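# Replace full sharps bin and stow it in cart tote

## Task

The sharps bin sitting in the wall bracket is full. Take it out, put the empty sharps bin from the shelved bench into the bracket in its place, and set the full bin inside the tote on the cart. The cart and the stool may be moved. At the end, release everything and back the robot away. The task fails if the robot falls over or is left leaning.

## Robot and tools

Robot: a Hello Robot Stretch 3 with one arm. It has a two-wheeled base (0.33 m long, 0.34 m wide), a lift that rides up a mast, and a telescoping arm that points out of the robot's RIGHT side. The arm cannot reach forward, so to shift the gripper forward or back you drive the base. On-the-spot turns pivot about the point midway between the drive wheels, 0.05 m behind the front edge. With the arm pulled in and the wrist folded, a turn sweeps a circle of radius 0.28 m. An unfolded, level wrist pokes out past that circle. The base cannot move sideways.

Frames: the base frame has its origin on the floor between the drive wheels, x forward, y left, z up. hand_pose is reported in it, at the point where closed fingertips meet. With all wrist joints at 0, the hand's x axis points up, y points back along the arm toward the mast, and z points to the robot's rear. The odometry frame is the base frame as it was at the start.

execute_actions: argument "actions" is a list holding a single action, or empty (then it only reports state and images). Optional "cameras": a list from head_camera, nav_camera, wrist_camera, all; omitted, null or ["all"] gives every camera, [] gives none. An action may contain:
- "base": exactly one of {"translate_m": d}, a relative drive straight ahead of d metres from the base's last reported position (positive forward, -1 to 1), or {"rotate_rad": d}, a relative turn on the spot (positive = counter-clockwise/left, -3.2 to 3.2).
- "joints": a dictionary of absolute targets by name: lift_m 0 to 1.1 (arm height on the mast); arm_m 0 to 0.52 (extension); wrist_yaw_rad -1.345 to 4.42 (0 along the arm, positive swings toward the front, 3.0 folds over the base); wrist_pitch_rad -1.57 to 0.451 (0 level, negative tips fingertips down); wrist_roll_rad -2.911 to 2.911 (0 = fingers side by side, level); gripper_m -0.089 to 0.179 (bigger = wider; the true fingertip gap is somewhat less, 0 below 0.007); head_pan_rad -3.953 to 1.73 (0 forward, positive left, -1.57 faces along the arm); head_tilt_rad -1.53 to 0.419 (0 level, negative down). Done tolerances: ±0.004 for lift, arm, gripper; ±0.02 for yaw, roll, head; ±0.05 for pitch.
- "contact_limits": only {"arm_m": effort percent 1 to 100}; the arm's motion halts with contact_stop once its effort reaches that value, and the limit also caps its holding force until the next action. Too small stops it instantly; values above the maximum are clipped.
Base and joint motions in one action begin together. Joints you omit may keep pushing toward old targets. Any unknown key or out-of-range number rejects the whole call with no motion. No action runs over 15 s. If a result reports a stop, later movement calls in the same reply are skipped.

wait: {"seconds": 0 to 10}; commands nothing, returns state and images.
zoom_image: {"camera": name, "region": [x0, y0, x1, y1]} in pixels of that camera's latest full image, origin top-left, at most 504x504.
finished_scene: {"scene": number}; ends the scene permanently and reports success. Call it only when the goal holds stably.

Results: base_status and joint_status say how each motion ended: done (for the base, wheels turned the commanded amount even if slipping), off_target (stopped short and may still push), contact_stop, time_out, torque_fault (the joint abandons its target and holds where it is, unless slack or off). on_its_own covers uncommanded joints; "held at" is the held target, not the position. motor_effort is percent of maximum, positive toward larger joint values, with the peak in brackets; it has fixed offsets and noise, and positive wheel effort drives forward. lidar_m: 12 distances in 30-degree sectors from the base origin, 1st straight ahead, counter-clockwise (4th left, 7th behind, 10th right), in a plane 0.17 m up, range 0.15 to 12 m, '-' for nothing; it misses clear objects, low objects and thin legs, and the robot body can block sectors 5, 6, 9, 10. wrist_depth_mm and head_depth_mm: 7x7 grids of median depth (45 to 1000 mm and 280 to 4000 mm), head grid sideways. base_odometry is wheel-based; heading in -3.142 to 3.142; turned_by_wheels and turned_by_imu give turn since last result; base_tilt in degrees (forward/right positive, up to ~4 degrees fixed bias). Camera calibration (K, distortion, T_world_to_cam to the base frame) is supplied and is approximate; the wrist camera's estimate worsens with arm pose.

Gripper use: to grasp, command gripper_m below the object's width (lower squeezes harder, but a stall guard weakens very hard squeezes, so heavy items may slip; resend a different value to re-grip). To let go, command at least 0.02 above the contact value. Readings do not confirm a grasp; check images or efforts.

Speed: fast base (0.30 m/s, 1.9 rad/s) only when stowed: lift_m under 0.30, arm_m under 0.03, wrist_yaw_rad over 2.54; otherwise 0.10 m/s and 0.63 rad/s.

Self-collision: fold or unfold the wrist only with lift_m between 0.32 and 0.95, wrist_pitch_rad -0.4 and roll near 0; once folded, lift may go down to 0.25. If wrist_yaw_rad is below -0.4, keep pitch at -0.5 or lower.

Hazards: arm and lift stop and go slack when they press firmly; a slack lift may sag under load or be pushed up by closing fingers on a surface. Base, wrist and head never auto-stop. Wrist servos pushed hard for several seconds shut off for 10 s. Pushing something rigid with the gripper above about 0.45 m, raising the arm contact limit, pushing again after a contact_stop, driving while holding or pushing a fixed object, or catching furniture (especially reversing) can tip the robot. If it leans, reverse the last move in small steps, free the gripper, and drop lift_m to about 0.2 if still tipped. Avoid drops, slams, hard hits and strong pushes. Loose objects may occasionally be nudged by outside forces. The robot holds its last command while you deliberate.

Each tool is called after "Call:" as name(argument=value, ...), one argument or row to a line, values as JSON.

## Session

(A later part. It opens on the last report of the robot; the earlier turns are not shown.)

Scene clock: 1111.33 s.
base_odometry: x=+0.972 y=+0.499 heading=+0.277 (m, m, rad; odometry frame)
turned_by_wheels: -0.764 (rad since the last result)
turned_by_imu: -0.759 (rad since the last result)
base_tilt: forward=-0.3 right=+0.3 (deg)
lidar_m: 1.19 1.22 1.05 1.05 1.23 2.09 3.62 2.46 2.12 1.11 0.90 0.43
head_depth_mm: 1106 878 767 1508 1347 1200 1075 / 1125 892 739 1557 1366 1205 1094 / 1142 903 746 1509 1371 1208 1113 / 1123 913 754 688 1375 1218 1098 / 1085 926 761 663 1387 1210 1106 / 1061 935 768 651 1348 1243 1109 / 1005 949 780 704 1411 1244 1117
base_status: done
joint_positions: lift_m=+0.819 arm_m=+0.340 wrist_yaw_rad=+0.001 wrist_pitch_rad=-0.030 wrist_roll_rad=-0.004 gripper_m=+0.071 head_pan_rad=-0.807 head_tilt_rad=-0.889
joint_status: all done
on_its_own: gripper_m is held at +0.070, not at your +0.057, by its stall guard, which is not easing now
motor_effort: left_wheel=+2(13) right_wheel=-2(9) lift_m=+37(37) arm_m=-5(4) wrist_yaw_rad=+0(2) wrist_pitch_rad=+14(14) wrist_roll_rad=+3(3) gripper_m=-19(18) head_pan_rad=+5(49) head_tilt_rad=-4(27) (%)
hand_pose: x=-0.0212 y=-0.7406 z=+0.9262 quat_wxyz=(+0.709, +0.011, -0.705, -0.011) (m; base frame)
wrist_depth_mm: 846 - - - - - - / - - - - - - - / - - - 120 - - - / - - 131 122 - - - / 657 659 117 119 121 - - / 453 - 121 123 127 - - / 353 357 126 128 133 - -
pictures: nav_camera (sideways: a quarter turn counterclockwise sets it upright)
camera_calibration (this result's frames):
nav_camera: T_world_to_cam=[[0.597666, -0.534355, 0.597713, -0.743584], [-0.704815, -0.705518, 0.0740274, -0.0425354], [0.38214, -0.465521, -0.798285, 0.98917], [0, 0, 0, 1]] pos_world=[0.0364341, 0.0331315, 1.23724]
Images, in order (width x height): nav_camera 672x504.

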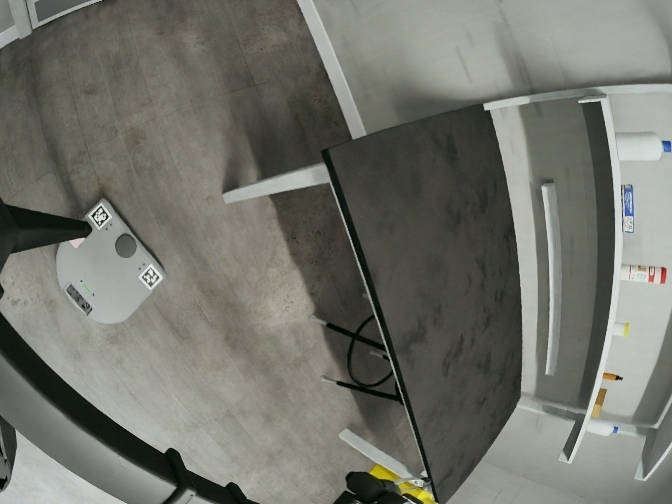

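Call:
execute_actions(
  actions=[
    {"base": {"translate_m": -0.3}, "joints": {"arm_m": 0.0, "lift_m": 0.56, "head_pan_rad": -0.5, "head_tilt_rad": -1.2}},
  ],
  cameras=[],
)

Call:
execute_actions(
  actions=[
    {"base": {"translate_m": -0.27}, "joints": {"wrist_yaw_rad": 2.62, "lift_m": 0.29}},
  ],
  cameras=["head_camera", "nav_camera"],
)

Scene clock: 1131.53 s.
base_odometry: x=+0.683 y=+0.417 heading=+0.277 (m, m, rad; odometry frame)
turned_by_wheels: +0.000 (rad since the last result)
turned_by_imu: +0.002 (rad since the last result)
base_tilt: forward=-0.3 right=+0.3 (deg)
lidar_m: 0.72 1.31 1.12 1.15 1.32 1.84 3.32 2.36 2.03 1.52 1.07 1.37
head_depth_mm: 1594 1505 1410 1317 1243 - 1070 / 1613 1538 1420 1322 1238 - - / 784 1546 1435 1333 1260 - - / 764 1572 1450 1346 1262 - - / 715 1554 1436 1360 1270 1193 1142 / 712 1569 1469 1371 1279 1200 1140 / 1463 1609 1494 1391 1290 1209 1135
base_status: done
joint_positions: lift_m=+0.561 arm_m=+0.000 wrist_yaw_rad=+0.001 wrist_pitch_rad=-0.032 wrist_roll_rad=-0.004 gripper_m=+0.071 head_pan_rad=-0.507 head_tilt_rad=-1.186
joint_status: all done
on_its_own: gripper_m is held at +0.070, not at your +0.057, by its stall guard, which is not easing now
motor_effort: left_wheel=+3(4) right_wheel=-2(6) lift_m=+14(36) arm_m=-4(5) wrist_yaw_rad=-1(1) wrist_pitch_rad=+15(15) wrist_roll_rad=+3(3) gripper_m=-18(19) head_pan_rad=+5(31) head_tilt_rad=-6(24) (%)
hand_pose: x=-0.0212 y=-0.4006 z=+0.6670 quat_wxyz=(+0.709, +0.012, -0.705, -0.011) (m; base frame)
wrist_depth_mm: - - - - - - - / - - - - - - - / 698 - - 119 - - - / - - 131 123 - - - / - - 117 118 122 - - / - - 121 123 126 - - / - - 126 128 133 976 975
pictures: none
No camera images: the call's "cameras" was empty. Leave "cameras" out to get every camera's image.

Scene clock: 1135.40 s.
base_odometry: x=+0.424 y=+0.343 heading=+0.277 (m, m, rad; odometry frame)
turned_by_wheels: +0.000 (rad since the last result)
turned_by_imu: +0.001 (rad since the last result)
base_tilt: forward=-0.4 right=+0.3 (deg)
lidar_m: 0.99 1.39 1.22 1.22 1.41 1.64 3.04 2.97 1.97 1.96 1.35 1.26
head_depth_mm: 1633 1527 1407 1312 1230 1159 1097 / 1639 1521 1427 1324 1257 - 1081 / 1694 1538 1433 1337 1252 - - / 1708 1580 1447 1353 1255 - - / 1706 1583 1460 1354 1268 1181 1139 / 1664 1568 1479 1367 1275 1199 1135 / 1702 1598 1490 1386 1289 1208 1143
base_status: done
joint_positions: lift_m=+0.291 arm_m=+0.000 wrist_yaw_rad=+2.618 wrist_pitch_rad=-0.032 wrist_roll_rad=-0.004 gripper_m=+0.071 head_pan_rad=-0.506 head_tilt_rad=-1.187
joint_status: all done
on_its_own: gripper_m is held at +0.070, not at your +0.057, by its stall guard, which is not easing now
motor_effort: left_wheel=+2(15) right_wheel=-1(9) lift_m=+14(16) arm_m=-4(4) wrist_yaw_rad=+1(2) wrist_pitch_rad=+15(15) wrist_roll_rad=+3(3) gripper_m=-18(18) head_pan_rad=+4(5) head_tilt_rad=-5(6) (%)
hand_pose: x=+0.1063 y=+0.0759 z=+0.3969 quat_wxyz=(+0.195, +0.684, -0.171, +0.682) (m; base frame)
wrist_depth_mm: 953 - - - - - - / 972 - - - - - - / - - - 120 - - - / - - 131 122 - - - / - - 117 119 121 - - / 921 - 121 123 126 749 758 / 701 674 126 128 133 628 598
pictures: head_camera (sideways: a quarter turn clockwise sets it upright), nav_camera (sideways: a quarter turn counterclockwise sets it upright)
camera_calibration (this result's frames):
head_camera: T_world_to_cam=[[-0.834839, 0.472722, -0.282095, 0.398244], [0.472084, 0.878371, 0.0748386, -0.0961987], [0.283162, -0.0706944, -0.956463, 1.19906], [0, 0, 0, 1]] pos_world=[0.038355, -0.0189939, 1.2664]
nav_camera: T_world_to_cam=[[0.851906, -0.401291, 0.336484, -0.404862], [-0.445929, -0.892756, 0.0642958, -0.0314182], [0.274597, -0.204822, -0.939492, 1.17332], [0, 0, 0, 1]] pos_world=[0.00870395, 0.0498057, 1.24058]
Images, in order (width x height): head_camera 896x504, nav_camera 672x504.

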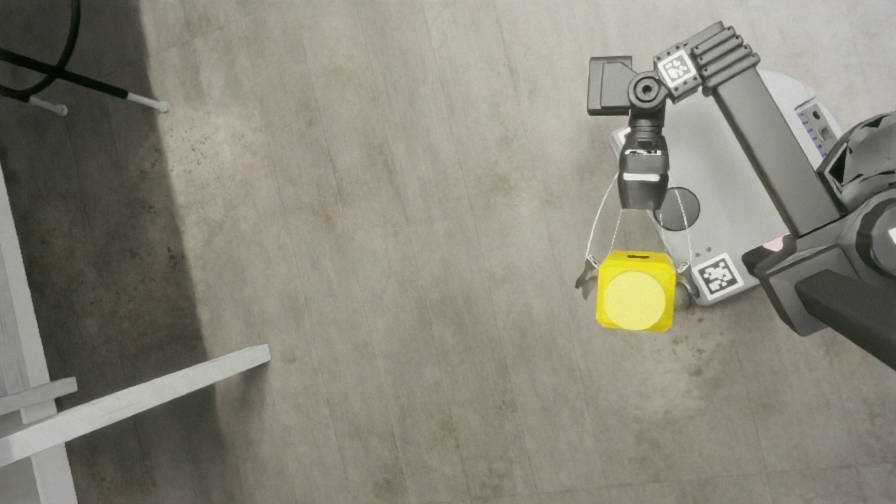

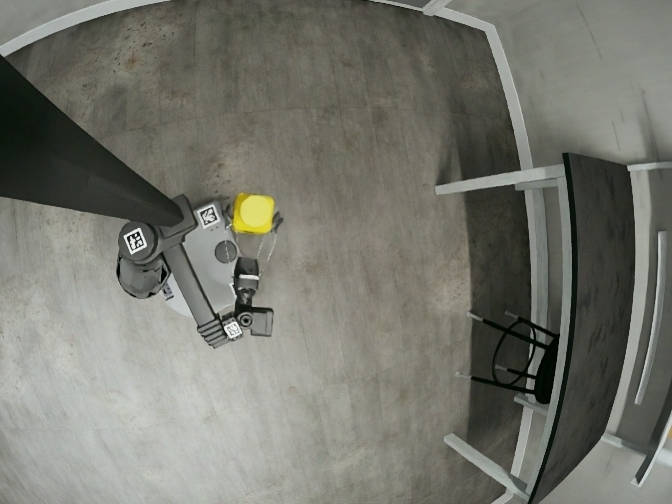

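Call:
execute_actions(
  actions=[
    {"base": {"translate_m": -1.0}, "joints": {"head_pan_rad": -3.1, "head_tilt_rad": -0.6}},
  ],
  cameras=[],
)

Call:
execute_actions(
  actions=[
    {"base": {"translate_m": -0.83}},
  ],
  cameras=["head_camera", "wrist_camera"],
)

Scene clock: 1157.07 s.
base_odometry: x=-0.538 y=+0.070 heading=+0.277 (m, m, rad; odometry frame)
turned_by_wheels: +0.000 (rad since the last result)
turned_by_imu: +0.003 (rad since the last result)
base_tilt: forward=-0.3 right=+0.3 (deg)
lidar_m: 2.00 1.71 1.47 1.15 1.23 2.07 2.07 2.40 1.71 1.71 1.97 2.10
head_depth_mm: 1693 1863 2115 2053 1636 1352 1156 / 1737 1944 2178 2069 1659 1370 1162 / 1810 2011 2304 2091 1654 1378 1167 / 1869 2095 2419 2103 1657 1382 1172 / 1947 2221 2516 2131 1675 1385 1183 / 2042 2333 2645 2156 1682 1385 1182 / 2123 2468 2687 2166 1705 1397 1192
base_status: done
joint_positions: lift_m=+0.291 arm_m=+0.000 wrist_yaw_rad=+2.618 wrist_pitch_rad=-0.032 wrist_roll_rad=-0.004 gripper_m=+0.071 head_pan_rad=-3.093 head_tilt_rad=-0.605
joint_status: all done
on_its_own: gripper_m is held at +0.070, not at your +0.057, by its stall guard, which is not easing now
motor_effort: left_wheel=+2(9) right_wheel=-2(7) lift_m=+15(14) arm_m=-4(3) wrist_yaw_rad=+1(1) wrist_pitch_rad=+15(15) wrist_roll_rad=+3(3) gripper_m=-18(17) head_pan_rad=-3(47) head_tilt_rad=+3(29) (%)
hand_pose: x=+0.1063 y=+0.0759 z=+0.3969 quat_wxyz=(+0.195, +0.684, -0.171, +0.682) (m; base frame)
wrist_depth_mm: - - - - - - - / - - - - - - - / - - - 119 - - - / - - 131 122 - - - / - - 117 119 121 - - / 941 - 121 123 126 761 793 / 682 676 126 128 132 622 615
pictures: none
No camera images: the call's "cameras" was empty. Leave "cameras" out to get every camera's image.

Scene clock: 1161.60 s.
base_odometry: x=-1.336 y=-0.158 heading=+0.277 (m, m, rad; odometry frame)
turned_by_wheels: +0.000 (rad since the last result)
turned_by_imu: +0.002 (rad since the last result)
base_tilt: forward=-0.2 right=+0.4 (deg)
lidar_m: 2.83 1.95 1.28 1.28 1.47 1.26 1.27 1.47 2.09 1.62 1.72 2.85
head_depth_mm: 1006 1111 1264 1446 1580 1362 1155 / 1044 1164 1324 1514 1647 1364 1154 / 1082 1214 1388 1614 1652 1359 1169 / 1125 1272 1454 1701 1677 1385 1173 / 1172 1326 1535 1807 1669 1381 1179 / 1227 1387 1632 1921 1683 1392 1182 / 1278 1472 1712 2014 1704 1398 1195
base_status: done
joint_positions: lift_m=+0.291 arm_m=+0.000 wrist_yaw_rad=+2.618 wrist_pitch_rad=-0.032 wrist_roll_rad=-0.004 gripper_m=+0.071 head_pan_rad=-3.093 head_tilt_rad=-0.605
joint_status: not commanded
on_its_own: gripper_m is held at +0.070, not at your +0.057, by its stall guard, which is not easing now
motor_effort: left_wheel=+2(8) right_wheel=-1(7) lift_m=+15(14) arm_m=-4(4) wrist_yaw_rad=+1(1) wrist_pitch_rad=+15(15) wrist_roll_rad=+3(3) gripper_m=-18(19) head_pan_rad=-3(3) head_tilt_rad=+3(3) (%)
hand_pose: x=+0.1063 y=+0.0759 z=+0.3969 quat_wxyz=(+0.195, +0.684, -0.171, +0.682) (m; base frame)
wrist_depth_mm: - - - - - - - / - - - - - - - / - - - 119 - - - / - - 131 122 - - - / - - 118 119 121 - - / 938 - 121 123 127 772 759 / 702 672 126 127 133 617 618
pictures: head_camera (sideways: a quarter turn clockwise sets it upright), wrist_camera
camera_calibration (this result's frames):
head_camera: T_world_to_cam=[[0.646086, 0.0226486, -0.762929, 1.01561], [0.100262, -0.993417, 0.0554157, -0.0686947], [-0.756651, -0.112296, -0.644103, 0.799368], [0, 0, 0, 1]] pos_world=[-0.0444406, -0.00147887, 1.29352]
wrist_camera: T_world_to_cam=[[0.817377, -0.574332, -0.0451414, -0.0324192], [-0.195981, -0.203521, -0.959255, 0.439934], [0.541744, 0.79292, -0.278911, 0.161715], [0, 0, 0, 1]] pos_world=[0.0251095, -0.0573106, 0.46565]
Images, in order (width x height): head_camera 896x504, wrist_camera 644x364.

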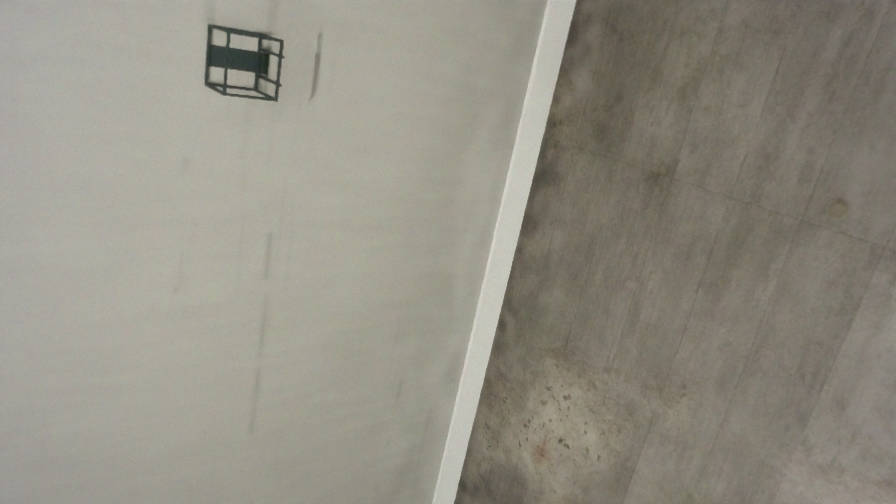

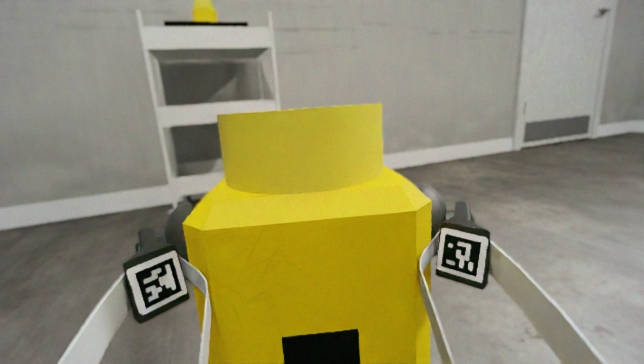

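Call:
execute_actions(
  actions=[
    {"base": {"translate_m": -0.479}, "joints": {"lift_m": 0.74, "head_pan_rad": -1.6, "head_tilt_rad": -0.43}},
  ],
  cameras=[],
)

Call:
execute_actions(
  actions=[
    {"base": {"rotate_rad": -1.822}, "joints": {"lift_m": 1.02, "wrist_yaw_rad": 0.0}},
  ],
)

Scene clock: 1188.67 s.
base_odometry: x=-1.797 y=-0.289 heading=+0.277 (m, m, rad; odometry frame)
turned_by_wheels: +0.000 (rad since the last result)
turned_by_imu: +0.002 (rad since the last result)
base_tilt: forward=-0.3 right=+0.3 (deg)
lidar_m: 3.39 1.62 1.45 1.61 0.93 0.80 0.80 0.93 1.61 1.97 1.76 2.75
head_depth_mm: 1555 1684 1858 2058 1931 1526 1261 / 1606 1752 1930 2129 1934 1540 1263 / 1656 1794 1975 2225 1968 1534 1276 / 1710 1871 2055 2298 1990 1550 1274 / 1765 1920 2158 2386 2011 1560 1281 / 1803 2010 2082 2157 2008 1567 1280 / 1609 1789 1720 1844 1956 1584 1291
base_status: done
joint_positions: lift_m=+0.739 arm_m=+0.000 wrist_yaw_rad=+2.618 wrist_pitch_rad=-0.032 wrist_roll_rad=-0.004 gripper_m=+0.071 head_pan_rad=-1.607 head_tilt_rad=-0.438
joint_status: all done
on_its_own: gripper_m is held at +0.070, not at your +0.057, by its stall guard, which is not easing now
motor_effort: left_wheel=+2(8) right_wheel=-1(5) lift_m=+37(38) arm_m=-4(4) wrist_yaw_rad=+1(1) wrist_pitch_rad=+15(15) wrist_roll_rad=+3(3) gripper_m=-18(18) head_pan_rad=+5(48) head_tilt_rad=+3(17) (%)
hand_pose: x=+0.1063 y=+0.0759 z=+0.8458 quat_wxyz=(+0.195, +0.684, -0.171, +0.682) (m; base frame)
wrist_depth_mm: - - - - - - - / - - - - - - - / - - - 119 - - - / - - 131 122 - - - / - - 117 119 122 - - / - - 121 123 127 - - / - - 125 127 132 - -
pictures: none
No camera images: the call's "cameras" was empty. Leave "cameras" out to get every camera's image.

Scene clock: 1192.53 s.
base_odometry: x=-1.797 y=-0.289 heading=-1.544 (m, m, rad; odometry frame)
turned_by_wheels: -1.822 (rad since the last result)
turned_by_imu: -1.810 (rad since the last result)
base_tilt: forward=-0.3 right=+0.4 (deg)
lidar_m: 1.97 1.75 1.95 3.27 2.56 1.45 1.52 1.13 0.83 0.80 0.83 1.14
head_depth_mm: 631 688 759 821 - - - / 636 694 741 - - - - / 635 694 383 - - - - / 639 699 752 371 967 1114 1240 / 643 702 777 867 976 1118 1248 / 646 705 776 873 982 1127 1261 / 648 708 780 871 992 1143 1264
base_status: done
joint_positions: lift_m=+1.019 arm_m=+0.000 wrist_yaw_rad=+0.003 wrist_pitch_rad=-0.032 wrist_roll_rad=-0.004 gripper_m=+0.071 head_pan_rad=-1.607 head_tilt_rad=-0.438
joint_status: all done
on_its_own: gripper_m is held at +0.070, not at your +0.057, by its stall guard, which is not easing now
motor_effort: left_wheel=+3(10) right_wheel=-2(5) lift_m=+37(38) arm_m=-4(4) wrist_yaw_rad=-2(7) wrist_pitch_rad=+15(15) wrist_roll_rad=+3(3) gripper_m=-18(19) head_pan_rad=+5(5) head_tilt_rad=+4(4) (%)
hand_pose: x=-0.0208 y=-0.4006 z=+1.1258 quat_wxyz=(+0.709, +0.013, -0.705, -0.011) (m; base frame)
wrist_depth_mm: 473 489 497 509 522 529 541 / 489 505 520 537 536 557 568 / 508 531 516 120 558 568 599 / 523 541 131 122 585 607 605 / 542 558 117 119 121 620 641 / 580 - 121 123 127 686 671 / 593 617 125 128 133 703 693
pictures: head_camera (sideways: a quarter turn clockwise sets it upright), nav_camera (sideways: a quarter turn counterclockwise sets it upright), wrist_camera
camera_calibration (this result's frames):
head_camera: T_world_to_cam=[[0.027158, 0.510065, -0.859707, 1.14556], [0.998643, 0.0243926, 0.0460191, -0.0619526], [0.0444433, -0.85979, -0.50871, 0.61834], [0, 0, 0, 1]] pos_world=[0.00327647, -0.0511541, 1.30225]
nav_camera: T_world_to_cam=[[0.0454031, -0.461195, 0.886136, -1.11615], [-0.995915, 0.0484048, 0.0762205, -0.0436596], [-0.0780458, -0.885977, -0.457114, 0.548184], [0, 0, 0, 1]] pos_world=[0.049979, -0.0269732, 1.24297]
wrist_camera: T_world_to_cam=[[-0.995255, 0.086202, -0.0451326, 0.0576157], [0.0672718, 0.274465, -0.959241, 1.21416], [-0.0703012, -0.957725, -0.278962, 0.0977987], [0, 0, 0, 1]] pos_world=[-0.0174608, -0.244546, 1.19455]
Images, in order (width x height): head_camera 896x504, nav_camera 672x504, wrist_camera 644x364.

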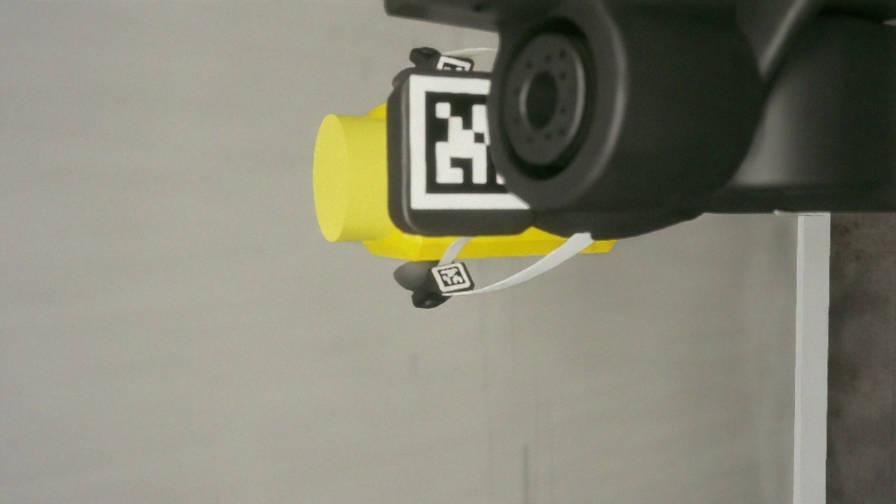

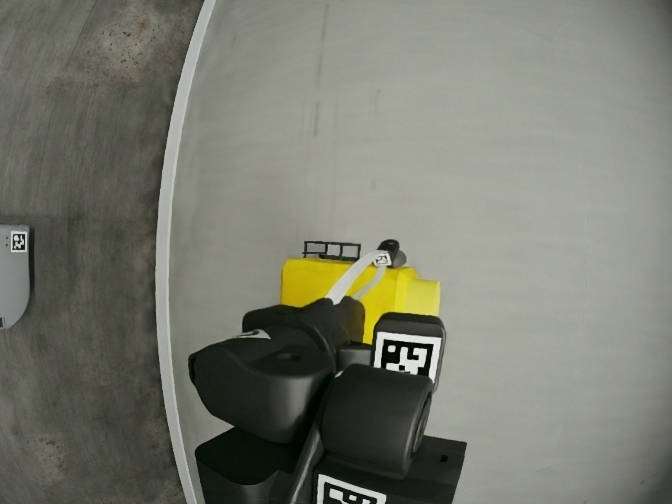

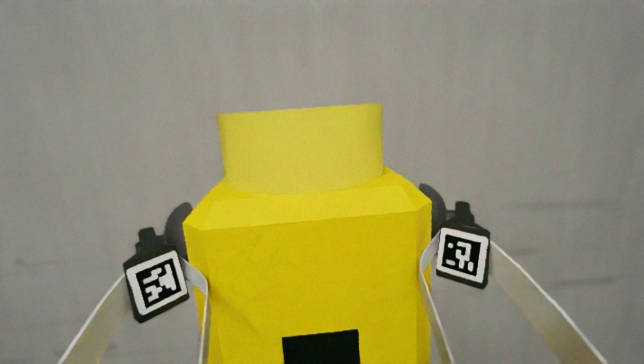

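Call:
execute_actions(
  actions=[
    {"joints": {"arm_m": 0.335, "lift_m": 0.985}},
  ],
)

Scene clock: 1231.27 s.
base_odometry: x=-1.797 y=-0.289 heading=-1.544 (m, m, rad; odometry frame)
turned_by_wheels: +0.000 (rad since the last result)
turned_by_imu: +0.001 (rad since the last result)
base_tilt: forward=-0.3 right=+0.4 (deg)
lidar_m: 1.96 1.76 1.96 3.27 2.56 1.44 1.51 1.13 0.83 0.80 0.83 1.14
head_depth_mm: 630 688 - 858 953 1086 1216 / 633 691 - 865 956 1103 1224 / 637 695 - 866 964 1104 1233 / 640 699 751 844 971 1114 1238 / 642 702 772 861 975 1120 1249 / 643 704 777 868 981 1131 1249 / 646 707 781 876 991 1134 1261
base_status: not commanded
joint_positions: lift_m=+0.986 arm_m=+0.335 wrist_yaw_rad=+0.002 wrist_pitch_rad=-0.032 wrist_roll_rad=-0.004 gripper_m=+0.071 head_pan_rad=-1.607 head_tilt_rad=-0.438
joint_status: all done
on_its_own: gripper_m is held at +0.070, not at your +0.057, by its stall guard, which is not easing now
motor_effort: left_wheel=+3(3) right_wheel=-2(2) lift_m=+14(36) arm_m=+3(7) wrist_yaw_rad=-1(1) wrist_pitch_rad=+15(15) wrist_roll_rad=+3(3) gripper_m=-19(19) head_pan_rad=+5(5) head_tilt_rad=+4(4) (%)
hand_pose: x=-0.0209 y=-0.7350 z=+1.0918 quat_wxyz=(+0.709, +0.012, -0.705, -0.011) (m; base frame)
wrist_depth_mm: 188 192 196 200 206 209 214 / 195 199 203 207 214 220 224 / 202 206 206 119 222 227 235 / 211 215 131 123 228 238 242 / 218 222 117 119 121 248 255 / 227 - 120 123 126 261 266 / 235 245 126 127 132 275 281
pictures: head_camera (sideways: a quarter turn clockwise sets it upright), nav_camera (sideways: a quarter turn counterclockwise sets it upright), wrist_camera
camera_calibration (this result's frames):
head_camera: T_world_to_cam=[[0.0271578, 0.510055, -0.859713, 1.14556], [0.998643, 0.0243928, 0.0460184, -0.0619517], [0.0444427, -0.859796, -0.5087, 0.618327], [0, 0, 0, 1]] pos_world=[0.00327645, -0.0511541, 1.30225]
nav_camera: T_world_to_cam=[[0.0454033, -0.461185, 0.886142, -1.11616], [-0.995915, 0.0484061, 0.0762204, -0.0436594], [-0.0780463, -0.885983, -0.457104, 0.54817], [0, 0, 0, 1]] pos_world=[0.049979, -0.0269739, 1.24297]
wrist_camera: T_world_to_cam=[[-0.995207, 0.0867565, -0.0451189, 0.0851704], [0.0674225, 0.274578, -0.959198, 1.27345], [-0.0708281, -0.957643, -0.279111, -0.231808], [0, 0, 0, 1]] pos_world=[-0.0175154, -0.57904, 1.16063]
Images, in order (width x height): head_camera 896x504, nav_camera 672x504, wrist_camera 644x364.

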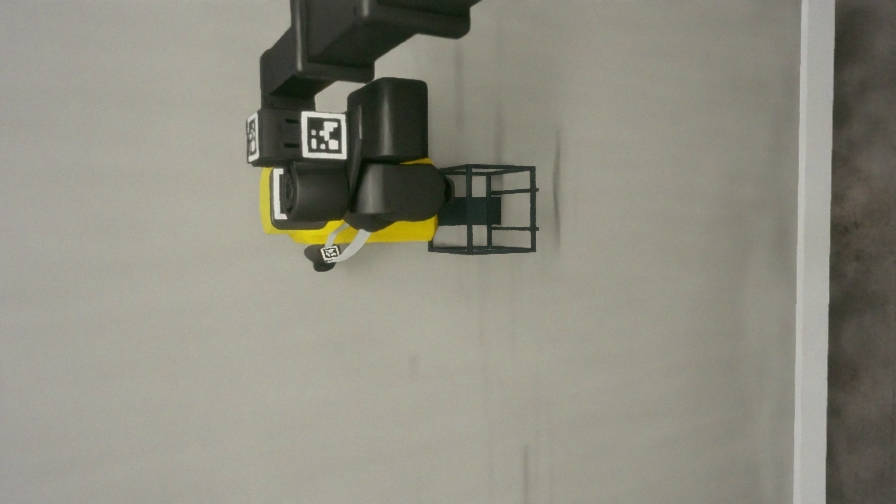

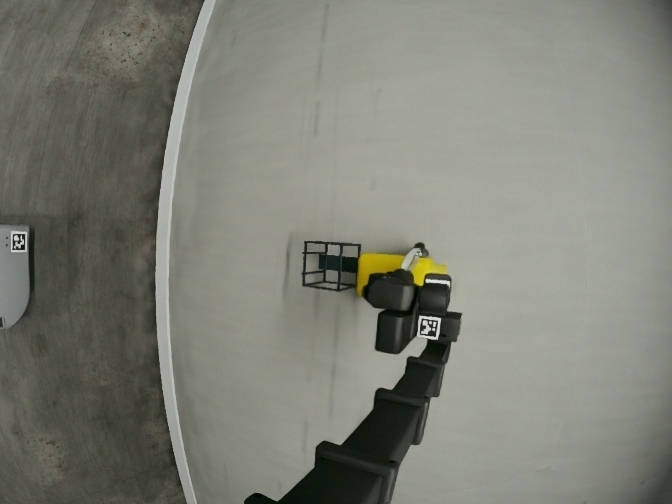

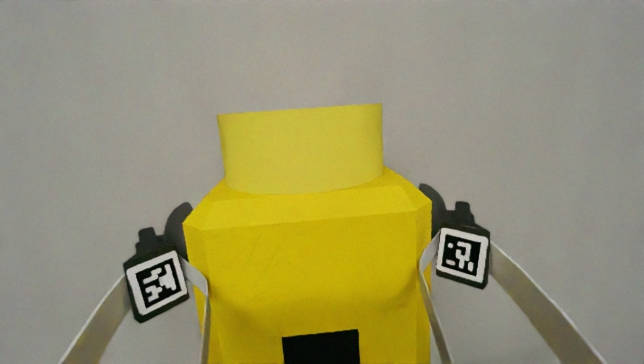

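Call:
zoom_image(
  camera="head_camera",
  region=[400, 140, 560, 270],
)

Region (400, 140, 560, 270) of head_camera's 896x504 image, scaled by 3.150, with more detail than that image has; it fills the top 410 rows of this view, and the rest is white.

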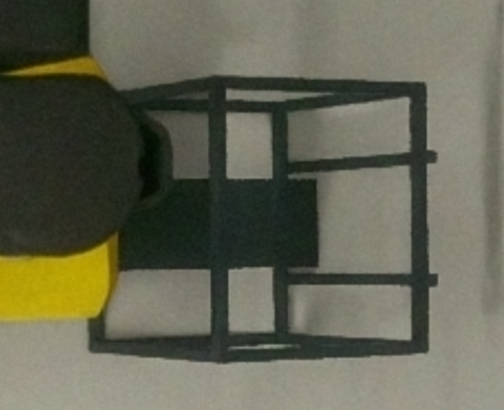

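Call:
execute_actions(
  actions=[
    {"base": {"translate_m": 0.006}, "joints": {"arm_m": 0.339, "lift_m": 0.958}},
  ],
  cameras=["head_camera", "wrist_camera"],
)

Call:
zoom_image(
  camera="head_camera",
  region=[400, 140, 560, 270],
)

Scene clock: 1295.63 s.
base_odometry: x=-1.797 y=-0.295 heading=-1.544 (m, m, rad; odometry frame)
turned_by_wheels: +0.000 (rad since the last result)
turned_by_imu: +0.000 (rad since the last result)
base_tilt: forward=-0.3 right=+0.3 (deg)
lidar_m: 1.96 1.75 1.94 3.27 2.56 1.45 1.52 1.13 0.83 0.80 0.83 1.14
head_depth_mm: 632 690 735 - 951 1088 1210 / 634 693 740 875 957 1096 1225 / 637 696 735 880 964 1102 1239 / 638 700 749 861 965 1117 1241 / 642 701 773 863 979 1127 1253 / 643 704 781 864 979 1127 1257 / 648 707 782 875 991 1136 1262
base_status: done
joint_positions: lift_m=+0.959 arm_m=+0.339 wrist_yaw_rad=+0.002 wrist_pitch_rad=-0.032 wrist_roll_rad=-0.004 gripper_m=+0.071 head_pan_rad=-1.607 head_tilt_rad=-0.438
joint_status: all done
on_its_own: gripper_m is held at +0.070, not at your +0.057, by its stall guard, which is not easing now
motor_effort: left_wheel=+2(8) right_wheel=-2(4) lift_m=+15(15) arm_m=+3(2) wrist_yaw_rad=-1(1) wrist_pitch_rad=+15(15) wrist_roll_rad=+3(3) gripper_m=-19(19) head_pan_rad=+4(4) head_tilt_rad=+4(3) (%)
hand_pose: x=-0.0209 y=-0.7390 z=+1.0648 quat_wxyz=(+0.709, +0.012, -0.705, -0.011) (m; base frame)
wrist_depth_mm: 184 188 192 197 203 206 211 / 190 195 200 204 209 215 217 / 198 203 203 119 219 224 230 / 207 210 131 123 222 235 239 / 214 217 117 119 122 244 251 / 223 - 120 123 126 257 262 / 230 240 126 127 133 267 276
pictures: head_camera (sideways: a quarter turn clockwise sets it upright), wrist_camera
camera_calibration (this result's frames):
head_camera: T_world_to_cam=[[0.0271577, 0.510055, -0.859713, 1.14556], [0.998643, 0.0243929, 0.0460184, -0.0619517], [0.0444428, -0.859796, -0.5087, 0.618327], [0, 0, 0, 1]] pos_world=[0.00327646, -0.0511541, 1.30225]
wrist_camera: T_world_to_cam=[[-0.995207, 0.0867563, -0.0451188, 0.0842982], [0.0674224, 0.274578, -0.959198, 1.24864], [-0.0708278, -0.957643, -0.279111, -0.243172], [0, 0, 0, 1]] pos_world=[-0.0175154, -0.583034, 1.13362]
Images, in order (width x height): head_camera 896x504, wrist_camera 644x364.

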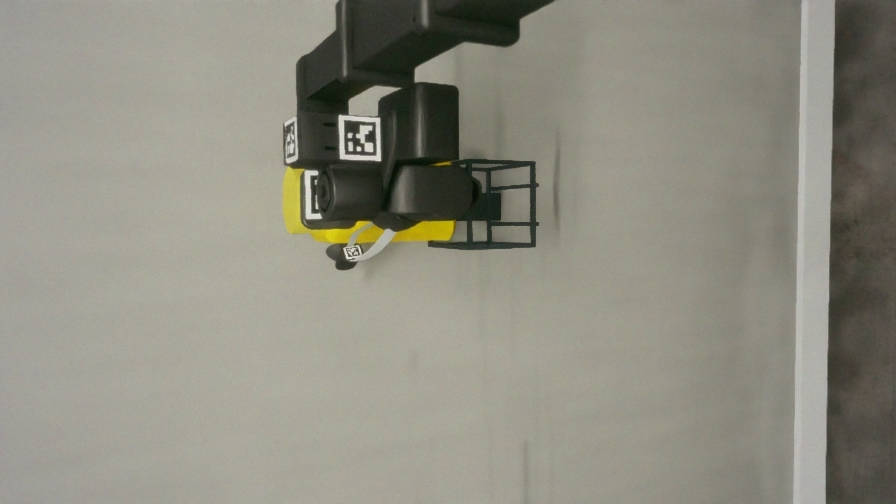

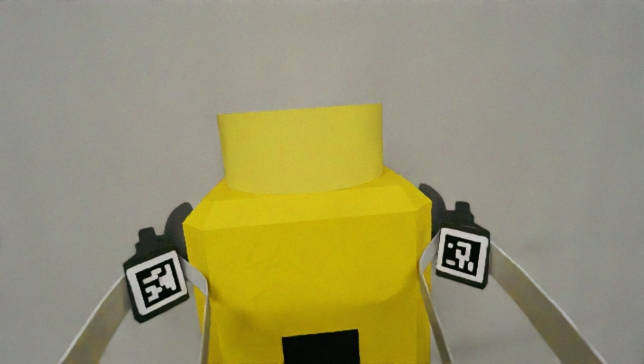

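Region (400, 140, 560, 270) of head_camera's 896x504 image, scaled by 3.150, with more detail than that image has; it fills the top 410 rows of this view, and the rest is white.

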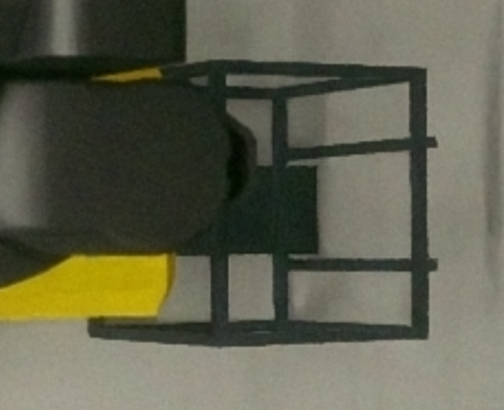

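Call:
zoom_image(
  camera="head_camera",
  region=[410, 140, 490, 200],
)

Call:
zoom_image(
  camera="head_camera",
  region=[410, 210, 490, 270],
)

Region (410, 140, 490, 200) of head_camera's 896x504 image, scaled by 6.300, with more detail than that image has; it fills the top 378 rows of this view, and the rest is white.

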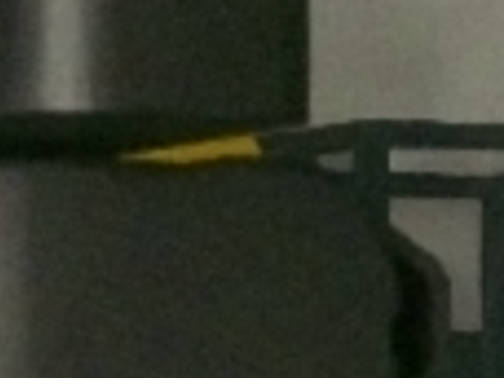

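Region (410, 210, 490, 270) of head_camera's 896x504 image, scaled by 6.300, with more detail than that image has; it fills the top 378 rows of this view, and the rest is white.

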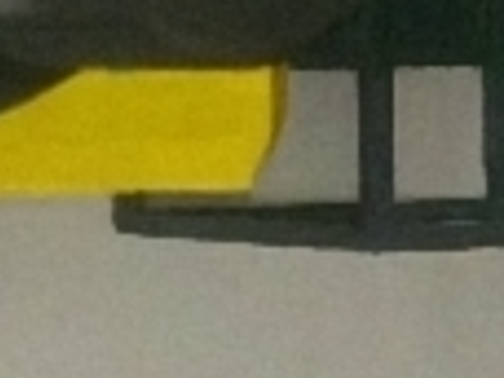

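Call:
execute_actions(
  actions=[
    {"base": {"translate_m": 0.003}, "joints": {"lift_m": 0.948}},
  ],
  cameras=["head_camera"],
)

Call:
zoom_image(
  camera="head_camera",
  region=[410, 145, 510, 260],
)

Scene clock: 1369.37 s.
base_odometry: x=-1.797 y=-0.298 heading=-1.544 (m, m, rad; odometry frame)
turned_by_wheels: +0.000 (rad since the last result)
turned_by_imu: +0.000 (rad since the last result)
base_tilt: forward=-0.3 right=+0.3 (deg)
lidar_m: 1.96 1.74 1.94 3.31 2.58 1.45 1.51 1.13 0.83 0.80 0.83 1.14
head_depth_mm: 630 692 745 - 967 1085 1216 / 633 692 740 880 957 1097 1223 / 635 696 734 879 964 1103 1235 / 639 698 747 857 974 1114 1241 / 640 698 773 863 968 1116 1248 / 646 705 780 866 981 1133 1249 / 647 709 783 875 991 1139 1258
base_status: done
joint_positions: lift_m=+0.949 arm_m=+0.339 wrist_yaw_rad=+0.002 wrist_pitch_rad=-0.032 wrist_roll_rad=-0.004 gripper_m=+0.071 head_pan_rad=-1.607 head_tilt_rad=-0.438
joint_status: all done
on_its_own: gripper_m is held at +0.070, not at your +0.057, by its stall guard, which is not easing now
motor_effort: left_wheel=+3(8) right_wheel=-2(4) lift_m=+15(14) arm_m=+3(3) wrist_yaw_rad=-1(1) wrist_pitch_rad=+15(15) wrist_roll_rad=+3(3) gripper_m=-18(19) head_pan_rad=+5(4) head_tilt_rad=+4(4) (%)
hand_pose: x=-0.0209 y=-0.7390 z=+1.0548 quat_wxyz=(+0.709, +0.012, -0.705, -0.011) (m; base frame)
wrist_depth_mm: 185 187 192 197 201 207 212 / 192 194 200 205 209 215 221 / 199 201 202 120 217 225 229 / 206 209 131 123 222 234 239 / 215 216 117 119 121 243 251 / 224 - 121 123 127 257 263 / 232 241 126 128 132 267 274
pictures: head_camera (sideways: a quarter turn clockwise sets it upright)
camera_calibration (this result's frames):
head_camera: T_world_to_cam=[[0.0271577, 0.510055, -0.859713, 1.14556], [0.998643, 0.024393, 0.0460184, -0.0619517], [0.0444429, -0.859796, -0.5087, 0.618327], [0, 0, 0, 1]] pos_world=[0.00327646, -0.0511541, 1.30225]
Images, in order (width x height): head_camera 896x504.

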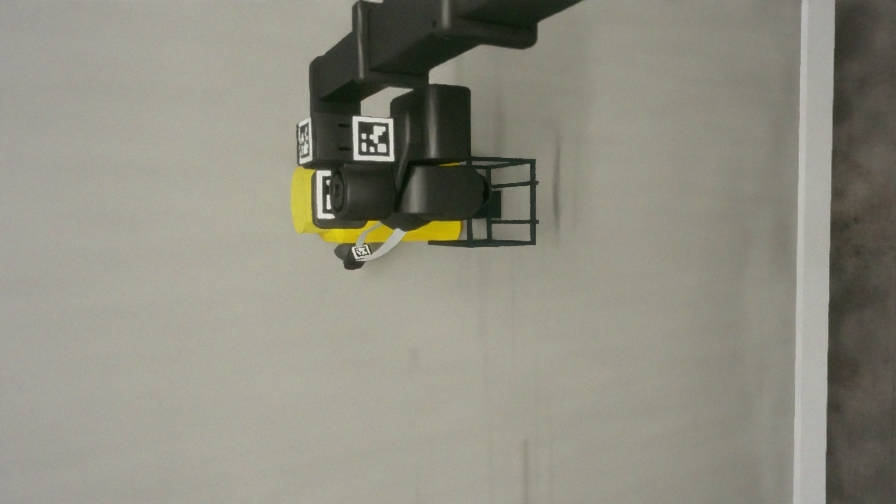

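Region (410, 145, 510, 260) of head_camera's 896x504 image, scaled by 4.383, with more detail than that image has; it fills the left 438 columns of this view, and the rest is white.

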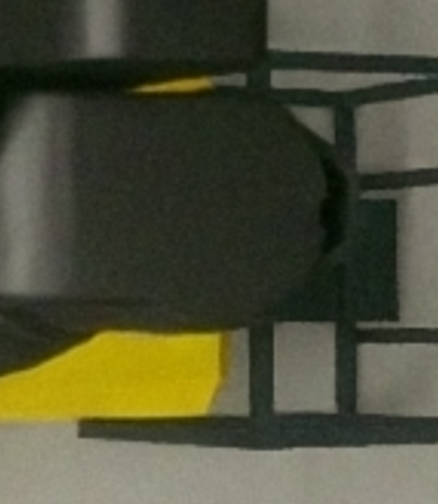

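Call:
execute_actions(
  actions=[
    {"joints": {"lift_m": 0.935}},
  ],
  cameras=["head_camera"],
)

Call:
zoom_image(
  camera="head_camera",
  region=[410, 145, 510, 260],
)

Scene clock: 1382.87 s.
base_odometry: x=-1.797 y=-0.298 heading=-1.544 (m, m, rad; odometry frame)
turned_by_wheels: +0.000 (rad since the last result)
turned_by_imu: +0.000 (rad since the last result)
base_tilt: forward=-0.3 right=+0.4 (deg)
lidar_m: 1.96 1.74 1.94 3.31 2.57 1.45 1.52 1.13 0.83 0.80 0.83 1.15
head_depth_mm: 630 689 749 - 969 1094 1216 / 632 693 741 882 958 1099 1226 / 636 695 735 - 963 1109 1235 / 638 698 759 859 973 1115 1245 / 643 698 776 861 975 1120 1249 / 646 702 778 867 980 1126 1254 / 647 707 781 871 987 1136 1264
base_status: not commanded
joint_positions: lift_m=+0.936 arm_m=+0.339 wrist_yaw_rad=+0.003 wrist_pitch_rad=-0.029 wrist_roll_rad=-0.001 gripper_m=+0.071 head_pan_rad=-1.607 head_tilt_rad=-0.438
joint_status: all done
on_its_own: gripper_m is held at +0.070, not at your +0.057, by its stall guard, which is not easing now
motor_effort: left_wheel=+5(5) right_wheel=-4(4) lift_m=+14(18) arm_m=+3(3) wrist_yaw_rad=-2(2) wrist_pitch_rad=+14(15) wrist_roll_rad=+1(3) gripper_m=-19(18) head_pan_rad=+5(5) head_tilt_rad=+4(4) (%)
hand_pose: x=-0.0207 y=-0.7391 z=+1.0426 quat_wxyz=(+0.708, +0.012, -0.706, -0.010) (m; base frame)
wrist_depth_mm: 184 189 191 197 201 206 211 / 191 195 199 205 210 215 220 / 199 202 203 119 217 222 229 / 205 211 131 122 223 234 241 / 213 216 117 118 121 243 248 / 224 - 121 123 126 256 261 / 232 239 126 127 132 268 275
pictures: head_camera (sideways: a quarter turn clockwise sets it upright)
camera_calibration (this result's frames):
head_camera: T_world_to_cam=[[0.0271578, 0.510055, -0.859713, 1.14556], [0.998643, 0.0243928, 0.0460184, -0.0619517], [0.0444427, -0.859796, -0.5087, 0.618327], [0, 0, 0, 1]] pos_world=[0.00327645, -0.0511541, 1.30225]
Images, in order (width x height): head_camera 896x504.

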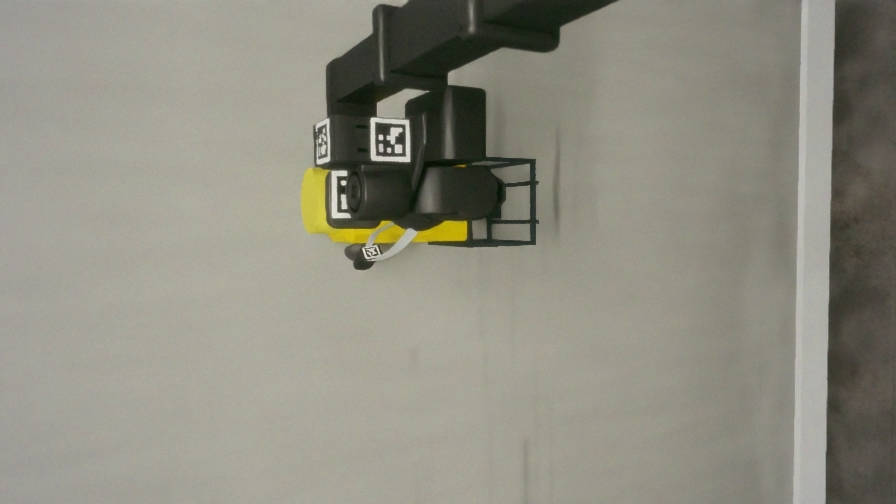

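Region (410, 145, 510, 260) of head_camera's 896x504 image, scaled by 4.383, with more detail than that image has; it fills the left 438 columns of this view, and the rest is white.

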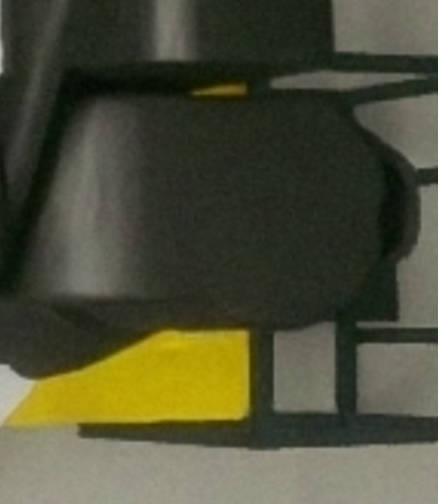

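Call:
execute_actions(
  actions=[
    {"joints": {"lift_m": 0.92}},
  ],
  cameras=["head_camera"],
)

Call:
zoom_image(
  camera="head_camera",
  region=[410, 145, 550, 260],
)

Scene clock: 1397.93 s.
base_odometry: x=-1.797 y=-0.298 heading=-1.544 (m, m, rad; odometry frame)
turned_by_wheels: +0.000 (rad since the last result)
turned_by_imu: +0.000 (rad since the last result)
base_tilt: forward=-0.3 right=+0.3 (deg)
lidar_m: 1.96 1.75 1.94 3.33 2.57 1.45 1.51 1.13 0.83 0.80 0.83 1.14
head_depth_mm: 631 690 757 - 987 1083 1218 / 634 692 751 - 955 1100 1222 / 637 695 741 - 963 1107 1237 / 640 698 756 860 970 1110 1244 / 642 701 772 862 979 1124 1246 / 645 702 776 868 979 1132 1254 / 649 707 781 873 989 1137 1258
base_status: not commanded
joint_positions: lift_m=+0.921 arm_m=+0.339 wrist_yaw_rad=+0.003 wrist_pitch_rad=-0.030 wrist_roll_rad=-0.001 gripper_m=+0.071 head_pan_rad=-1.607 head_tilt_rad=-0.438
joint_status: all done
on_its_own: gripper_m is held at +0.070, not at your +0.057, by its stall guard, which is not easing now
motor_effort: left_wheel=+5(5) right_wheel=-4(3) lift_m=+15(14) arm_m=+3(2) wrist_yaw_rad=-2(1) wrist_pitch_rad=+14(14) wrist_roll_rad=+1(1) gripper_m=-19(18) head_pan_rad=+4(5) head_tilt_rad=+4(4) (%)
hand_pose: x=-0.0207 y=-0.7391 z=+1.0276 quat_wxyz=(+0.708, +0.012, -0.706, -0.010) (m; base frame)
wrist_depth_mm: 184 189 193 197 201 206 211 / 191 195 198 203 210 214 219 / 199 202 203 120 218 223 228 / 205 211 130 123 224 232 240 / 211 217 117 119 121 241 252 / 222 - 121 123 127 257 261 / 231 240 126 128 132 266 276
pictures: head_camera (sideways: a quarter turn clockwise sets it upright)
camera_calibration (this result's frames):
head_camera: T_world_to_cam=[[0.0271577, 0.510055, -0.859713, 1.14556], [0.998643, 0.024393, 0.0460184, -0.0619517], [0.0444429, -0.859796, -0.5087, 0.618327], [0, 0, 0, 1]] pos_world=[0.00327646, -0.0511541, 1.30225]
Images, in order (width x height): head_camera 896x504.

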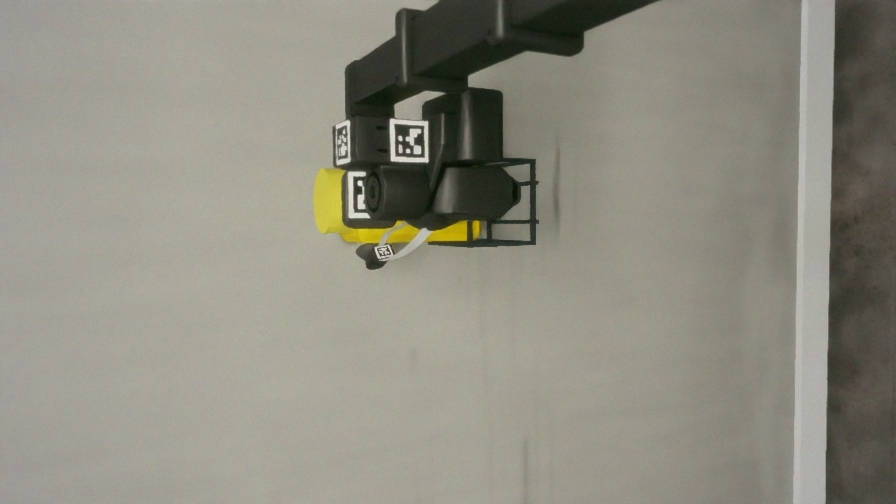

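Region (410, 145, 550, 260) of head_camera's 896x504 image, scaled by 3.600, with more detail than that image has; it fills the top 414 rows of this view, and the rest is white.

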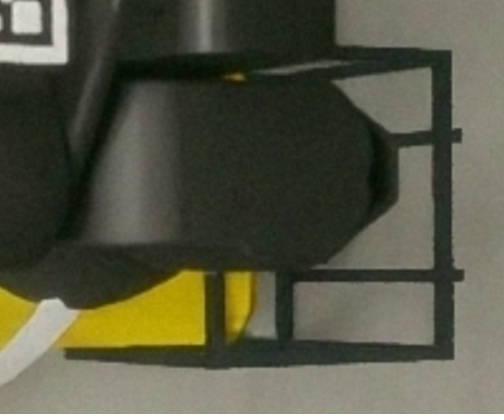

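Call:
execute_actions(
  actions=[
    {"joints": {"lift_m": 0.87}},
  ],
  cameras=["head_camera"],
)

Scene clock: 1405.43 s.
base_odometry: x=-1.797 y=-0.298 heading=-1.544 (m, m, rad; odometry frame)
turned_by_wheels: +0.000 (rad since the last result)
turned_by_imu: +0.000 (rad since the last result)
base_tilt: forward=-0.3 right=+0.4 (deg)
lidar_m: 1.95 1.74 1.94 3.33 2.57 1.45 1.52 1.13 0.83 0.80 0.83 1.14
head_depth_mm: 631 691 758 829 - 1116 1222 / 635 693 761 - 972 1099 1228 / 636 697 755 - 980 1104 1230 / 639 698 769 844 969 1112 1247 / 640 701 774 864 975 1122 1252 / 645 705 778 872 983 1130 1255 / 650 709 782 874 988 1141 1261
base_status: not commanded
joint_positions: lift_m=+0.870 arm_m=+0.339 wrist_yaw_rad=+0.004 wrist_pitch_rad=-0.030 wrist_roll_rad=-0.001 gripper_m=+0.071 head_pan_rad=-1.607 head_tilt_rad=-0.438
joint_status: all done
on_its_own: gripper_m is held at +0.070, not at your +0.057, by its stall guard, which is not easing now
motor_effort: left_wheel=+5(5) right_wheel=-4(4) lift_m=+15(14) arm_m=+3(3) wrist_yaw_rad=-3(2) wrist_pitch_rad=+14(14) wrist_roll_rad=+1(1) gripper_m=-18(19) head_pan_rad=+5(5) head_tilt_rad=+4(4) (%)
hand_pose: x=-0.0205 y=-0.7391 z=+0.9775 quat_wxyz=(+0.708, +0.012, -0.706, -0.009) (m; base frame)
wrist_depth_mm: 183 187 193 197 201 208 211 / 193 194 199 204 209 215 219 / 199 204 202 119 217 225 229 / 205 209 130 122 221 234 238 / 215 218 117 119 121 242 249 / 223 - 121 123 127 255 260 / 230 240 126 128 132 266 275
pictures: head_camera (sideways: a quarter turn clockwise sets it upright)
camera_calibration (this result's frames):
head_camera: T_world_to_cam=[[0.0271577, 0.510055, -0.859713, 1.14556], [0.998643, 0.024393, 0.0460184, -0.0619517], [0.0444429, -0.859796, -0.5087, 0.618327], [0, 0, 0, 1]] pos_world=[0.00327646, -0.0511541, 1.30225]
Images, in order (width x height): head_camera 896x504.

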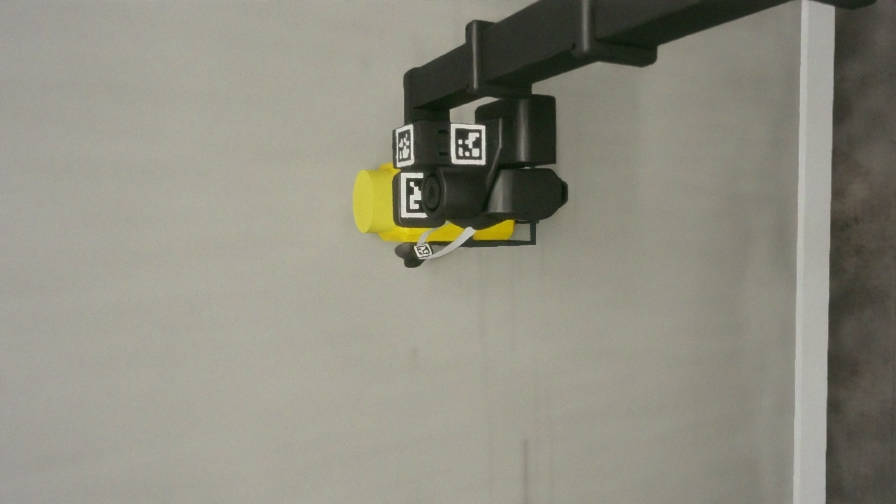

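Call:
execute_actions(
  actions=[
    {"joints": {"lift_m": 0.853}},
  ],
  cameras=[],
)

Scene clock: 1421.00 s.
base_odometry: x=-1.797 y=-0.298 heading=-1.544 (m, m, rad; odometry frame)
turned_by_wheels: +0.000 (rad since the last result)
turned_by_imu: +0.000 (rad since the last result)
base_tilt: forward=-0.3 right=+0.4 (deg)
lidar_m: 1.96 1.74 1.94 3.32 2.57 1.45 1.52 1.13 0.83 0.80 0.83 1.14
head_depth_mm: 631 690 757 838 - 1129 1217 / 633 693 760 819 977 1100 1222 / 637 695 756 - 999 1105 1233 / 638 697 769 842 970 1110 1244 / 643 703 776 862 971 1118 1246 / 644 706 782 869 980 1130 1253 / 647 707 782 873 985 1137 1261
base_status: not commanded
joint_positions: lift_m=+0.854 arm_m=+0.339 wrist_yaw_rad=+0.004 wrist_pitch_rad=-0.030 wrist_roll_rad=-0.001 gripper_m=+0.071 head_pan_rad=-1.607 head_tilt_rad=-0.438
joint_status: all done
on_its_own: gripper_m is held at +0.070, not at your +0.057, by its stall guard, which is not easing now
motor_effort: left_wheel=+5(4) right_wheel=-4(4) lift_m=+15(14) arm_m=+2(3) wrist_yaw_rad=-2(2) wrist_pitch_rad=+14(14) wrist_roll_rad=+1(1) gripper_m=-19(18) head_pan_rad=+5(5) head_tilt_rad=+4(4) (%)
hand_pose: x=-0.0205 y=-0.7391 z=+0.9605 quat_wxyz=(+0.708, +0.012, -0.706, -0.009) (m; base frame)
wrist_depth_mm: 186 189 192 196 201 206 211 / 192 195 199 204 209 214 218 / 198 203 202 120 218 224 230 / 207 210 130 122 222 233 237 / 216 215 117 119 121 242 250 / 222 - 120 123 127 254 263 / 232 241 126 128 131 267 273
pictures: none
No camera images: the call's "cameras" was empty. Leave "cameras" out to get every camera's image.

Call:
execute_actions(
  actions=[
    {"joints": {"lift_m": 0.843}},
  ],
  cameras=[],
)

Scene clock: 1425.03 s.
base_odometry: x=-1.797 y=-0.298 heading=-1.544 (m, m, rad; odometry frame)
turned_by_wheels: +0.000 (rad since the last result)
turned_by_imu: +0.000 (rad since the last result)
base_tilt: forward=-0.3 right=+0.4 (deg)
lidar_m: 1.95 1.75 1.94 3.32 2.57 1.45 1.52 1.13 0.83 0.80 0.83 1.14
head_depth_mm: 630 691 759 839 - 1141 1214 / 634 691 763 825 994 1102 1224 / 635 697 763 724 997 1102 1231 / 638 698 771 833 971 1118 1241 / 641 701 773 863 978 1122 1241 / 645 704 775 872 982 1133 1255 / 648 709 782 874 986 1141 1257
base_status: not commanded
joint_positions: lift_m=+0.844 arm_m=+0.339 wrist_yaw_rad=+0.004 wrist_pitch_rad=-0.018 wrist_roll_rad=-0.001 gripper_m=+0.071 head_pan_rad=-1.607 head_tilt_rad=-0.438
joint_status: all done
on_its_own: gripper_m is held at +0.070, not at your +0.057, by its stall guard, which is not easing now
motor_effort: left_wheel=+5(5) right_wheel=-4(4) lift_m=+13(13) arm_m=+3(3) wrist_yaw_rad=-2(2) wrist_pitch_rad=+9(14) wrist_roll_rad=+1(1) gripper_m=-19(19) head_pan_rad=+4(5) head_tilt_rad=+3(4) (%)
hand_pose: x=-0.0204 y=-0.7395 z=+0.9536 quat_wxyz=(+0.708, +0.008, -0.706, -0.005) (m; base frame)
wrist_depth_mm: 185 190 192 197 201 207 212 / 192 195 199 204 212 215 219 / 199 202 140 119 217 223 229 / 207 210 129 122 222 235 237 / 214 215 116 119 121 241 249 / 224 - 121 123 127 252 260 / 231 237 126 127 130 266 273
pictures: none
No camera images: the call's "cameras" was empty. Leave "cameras" out to get every camera's image.


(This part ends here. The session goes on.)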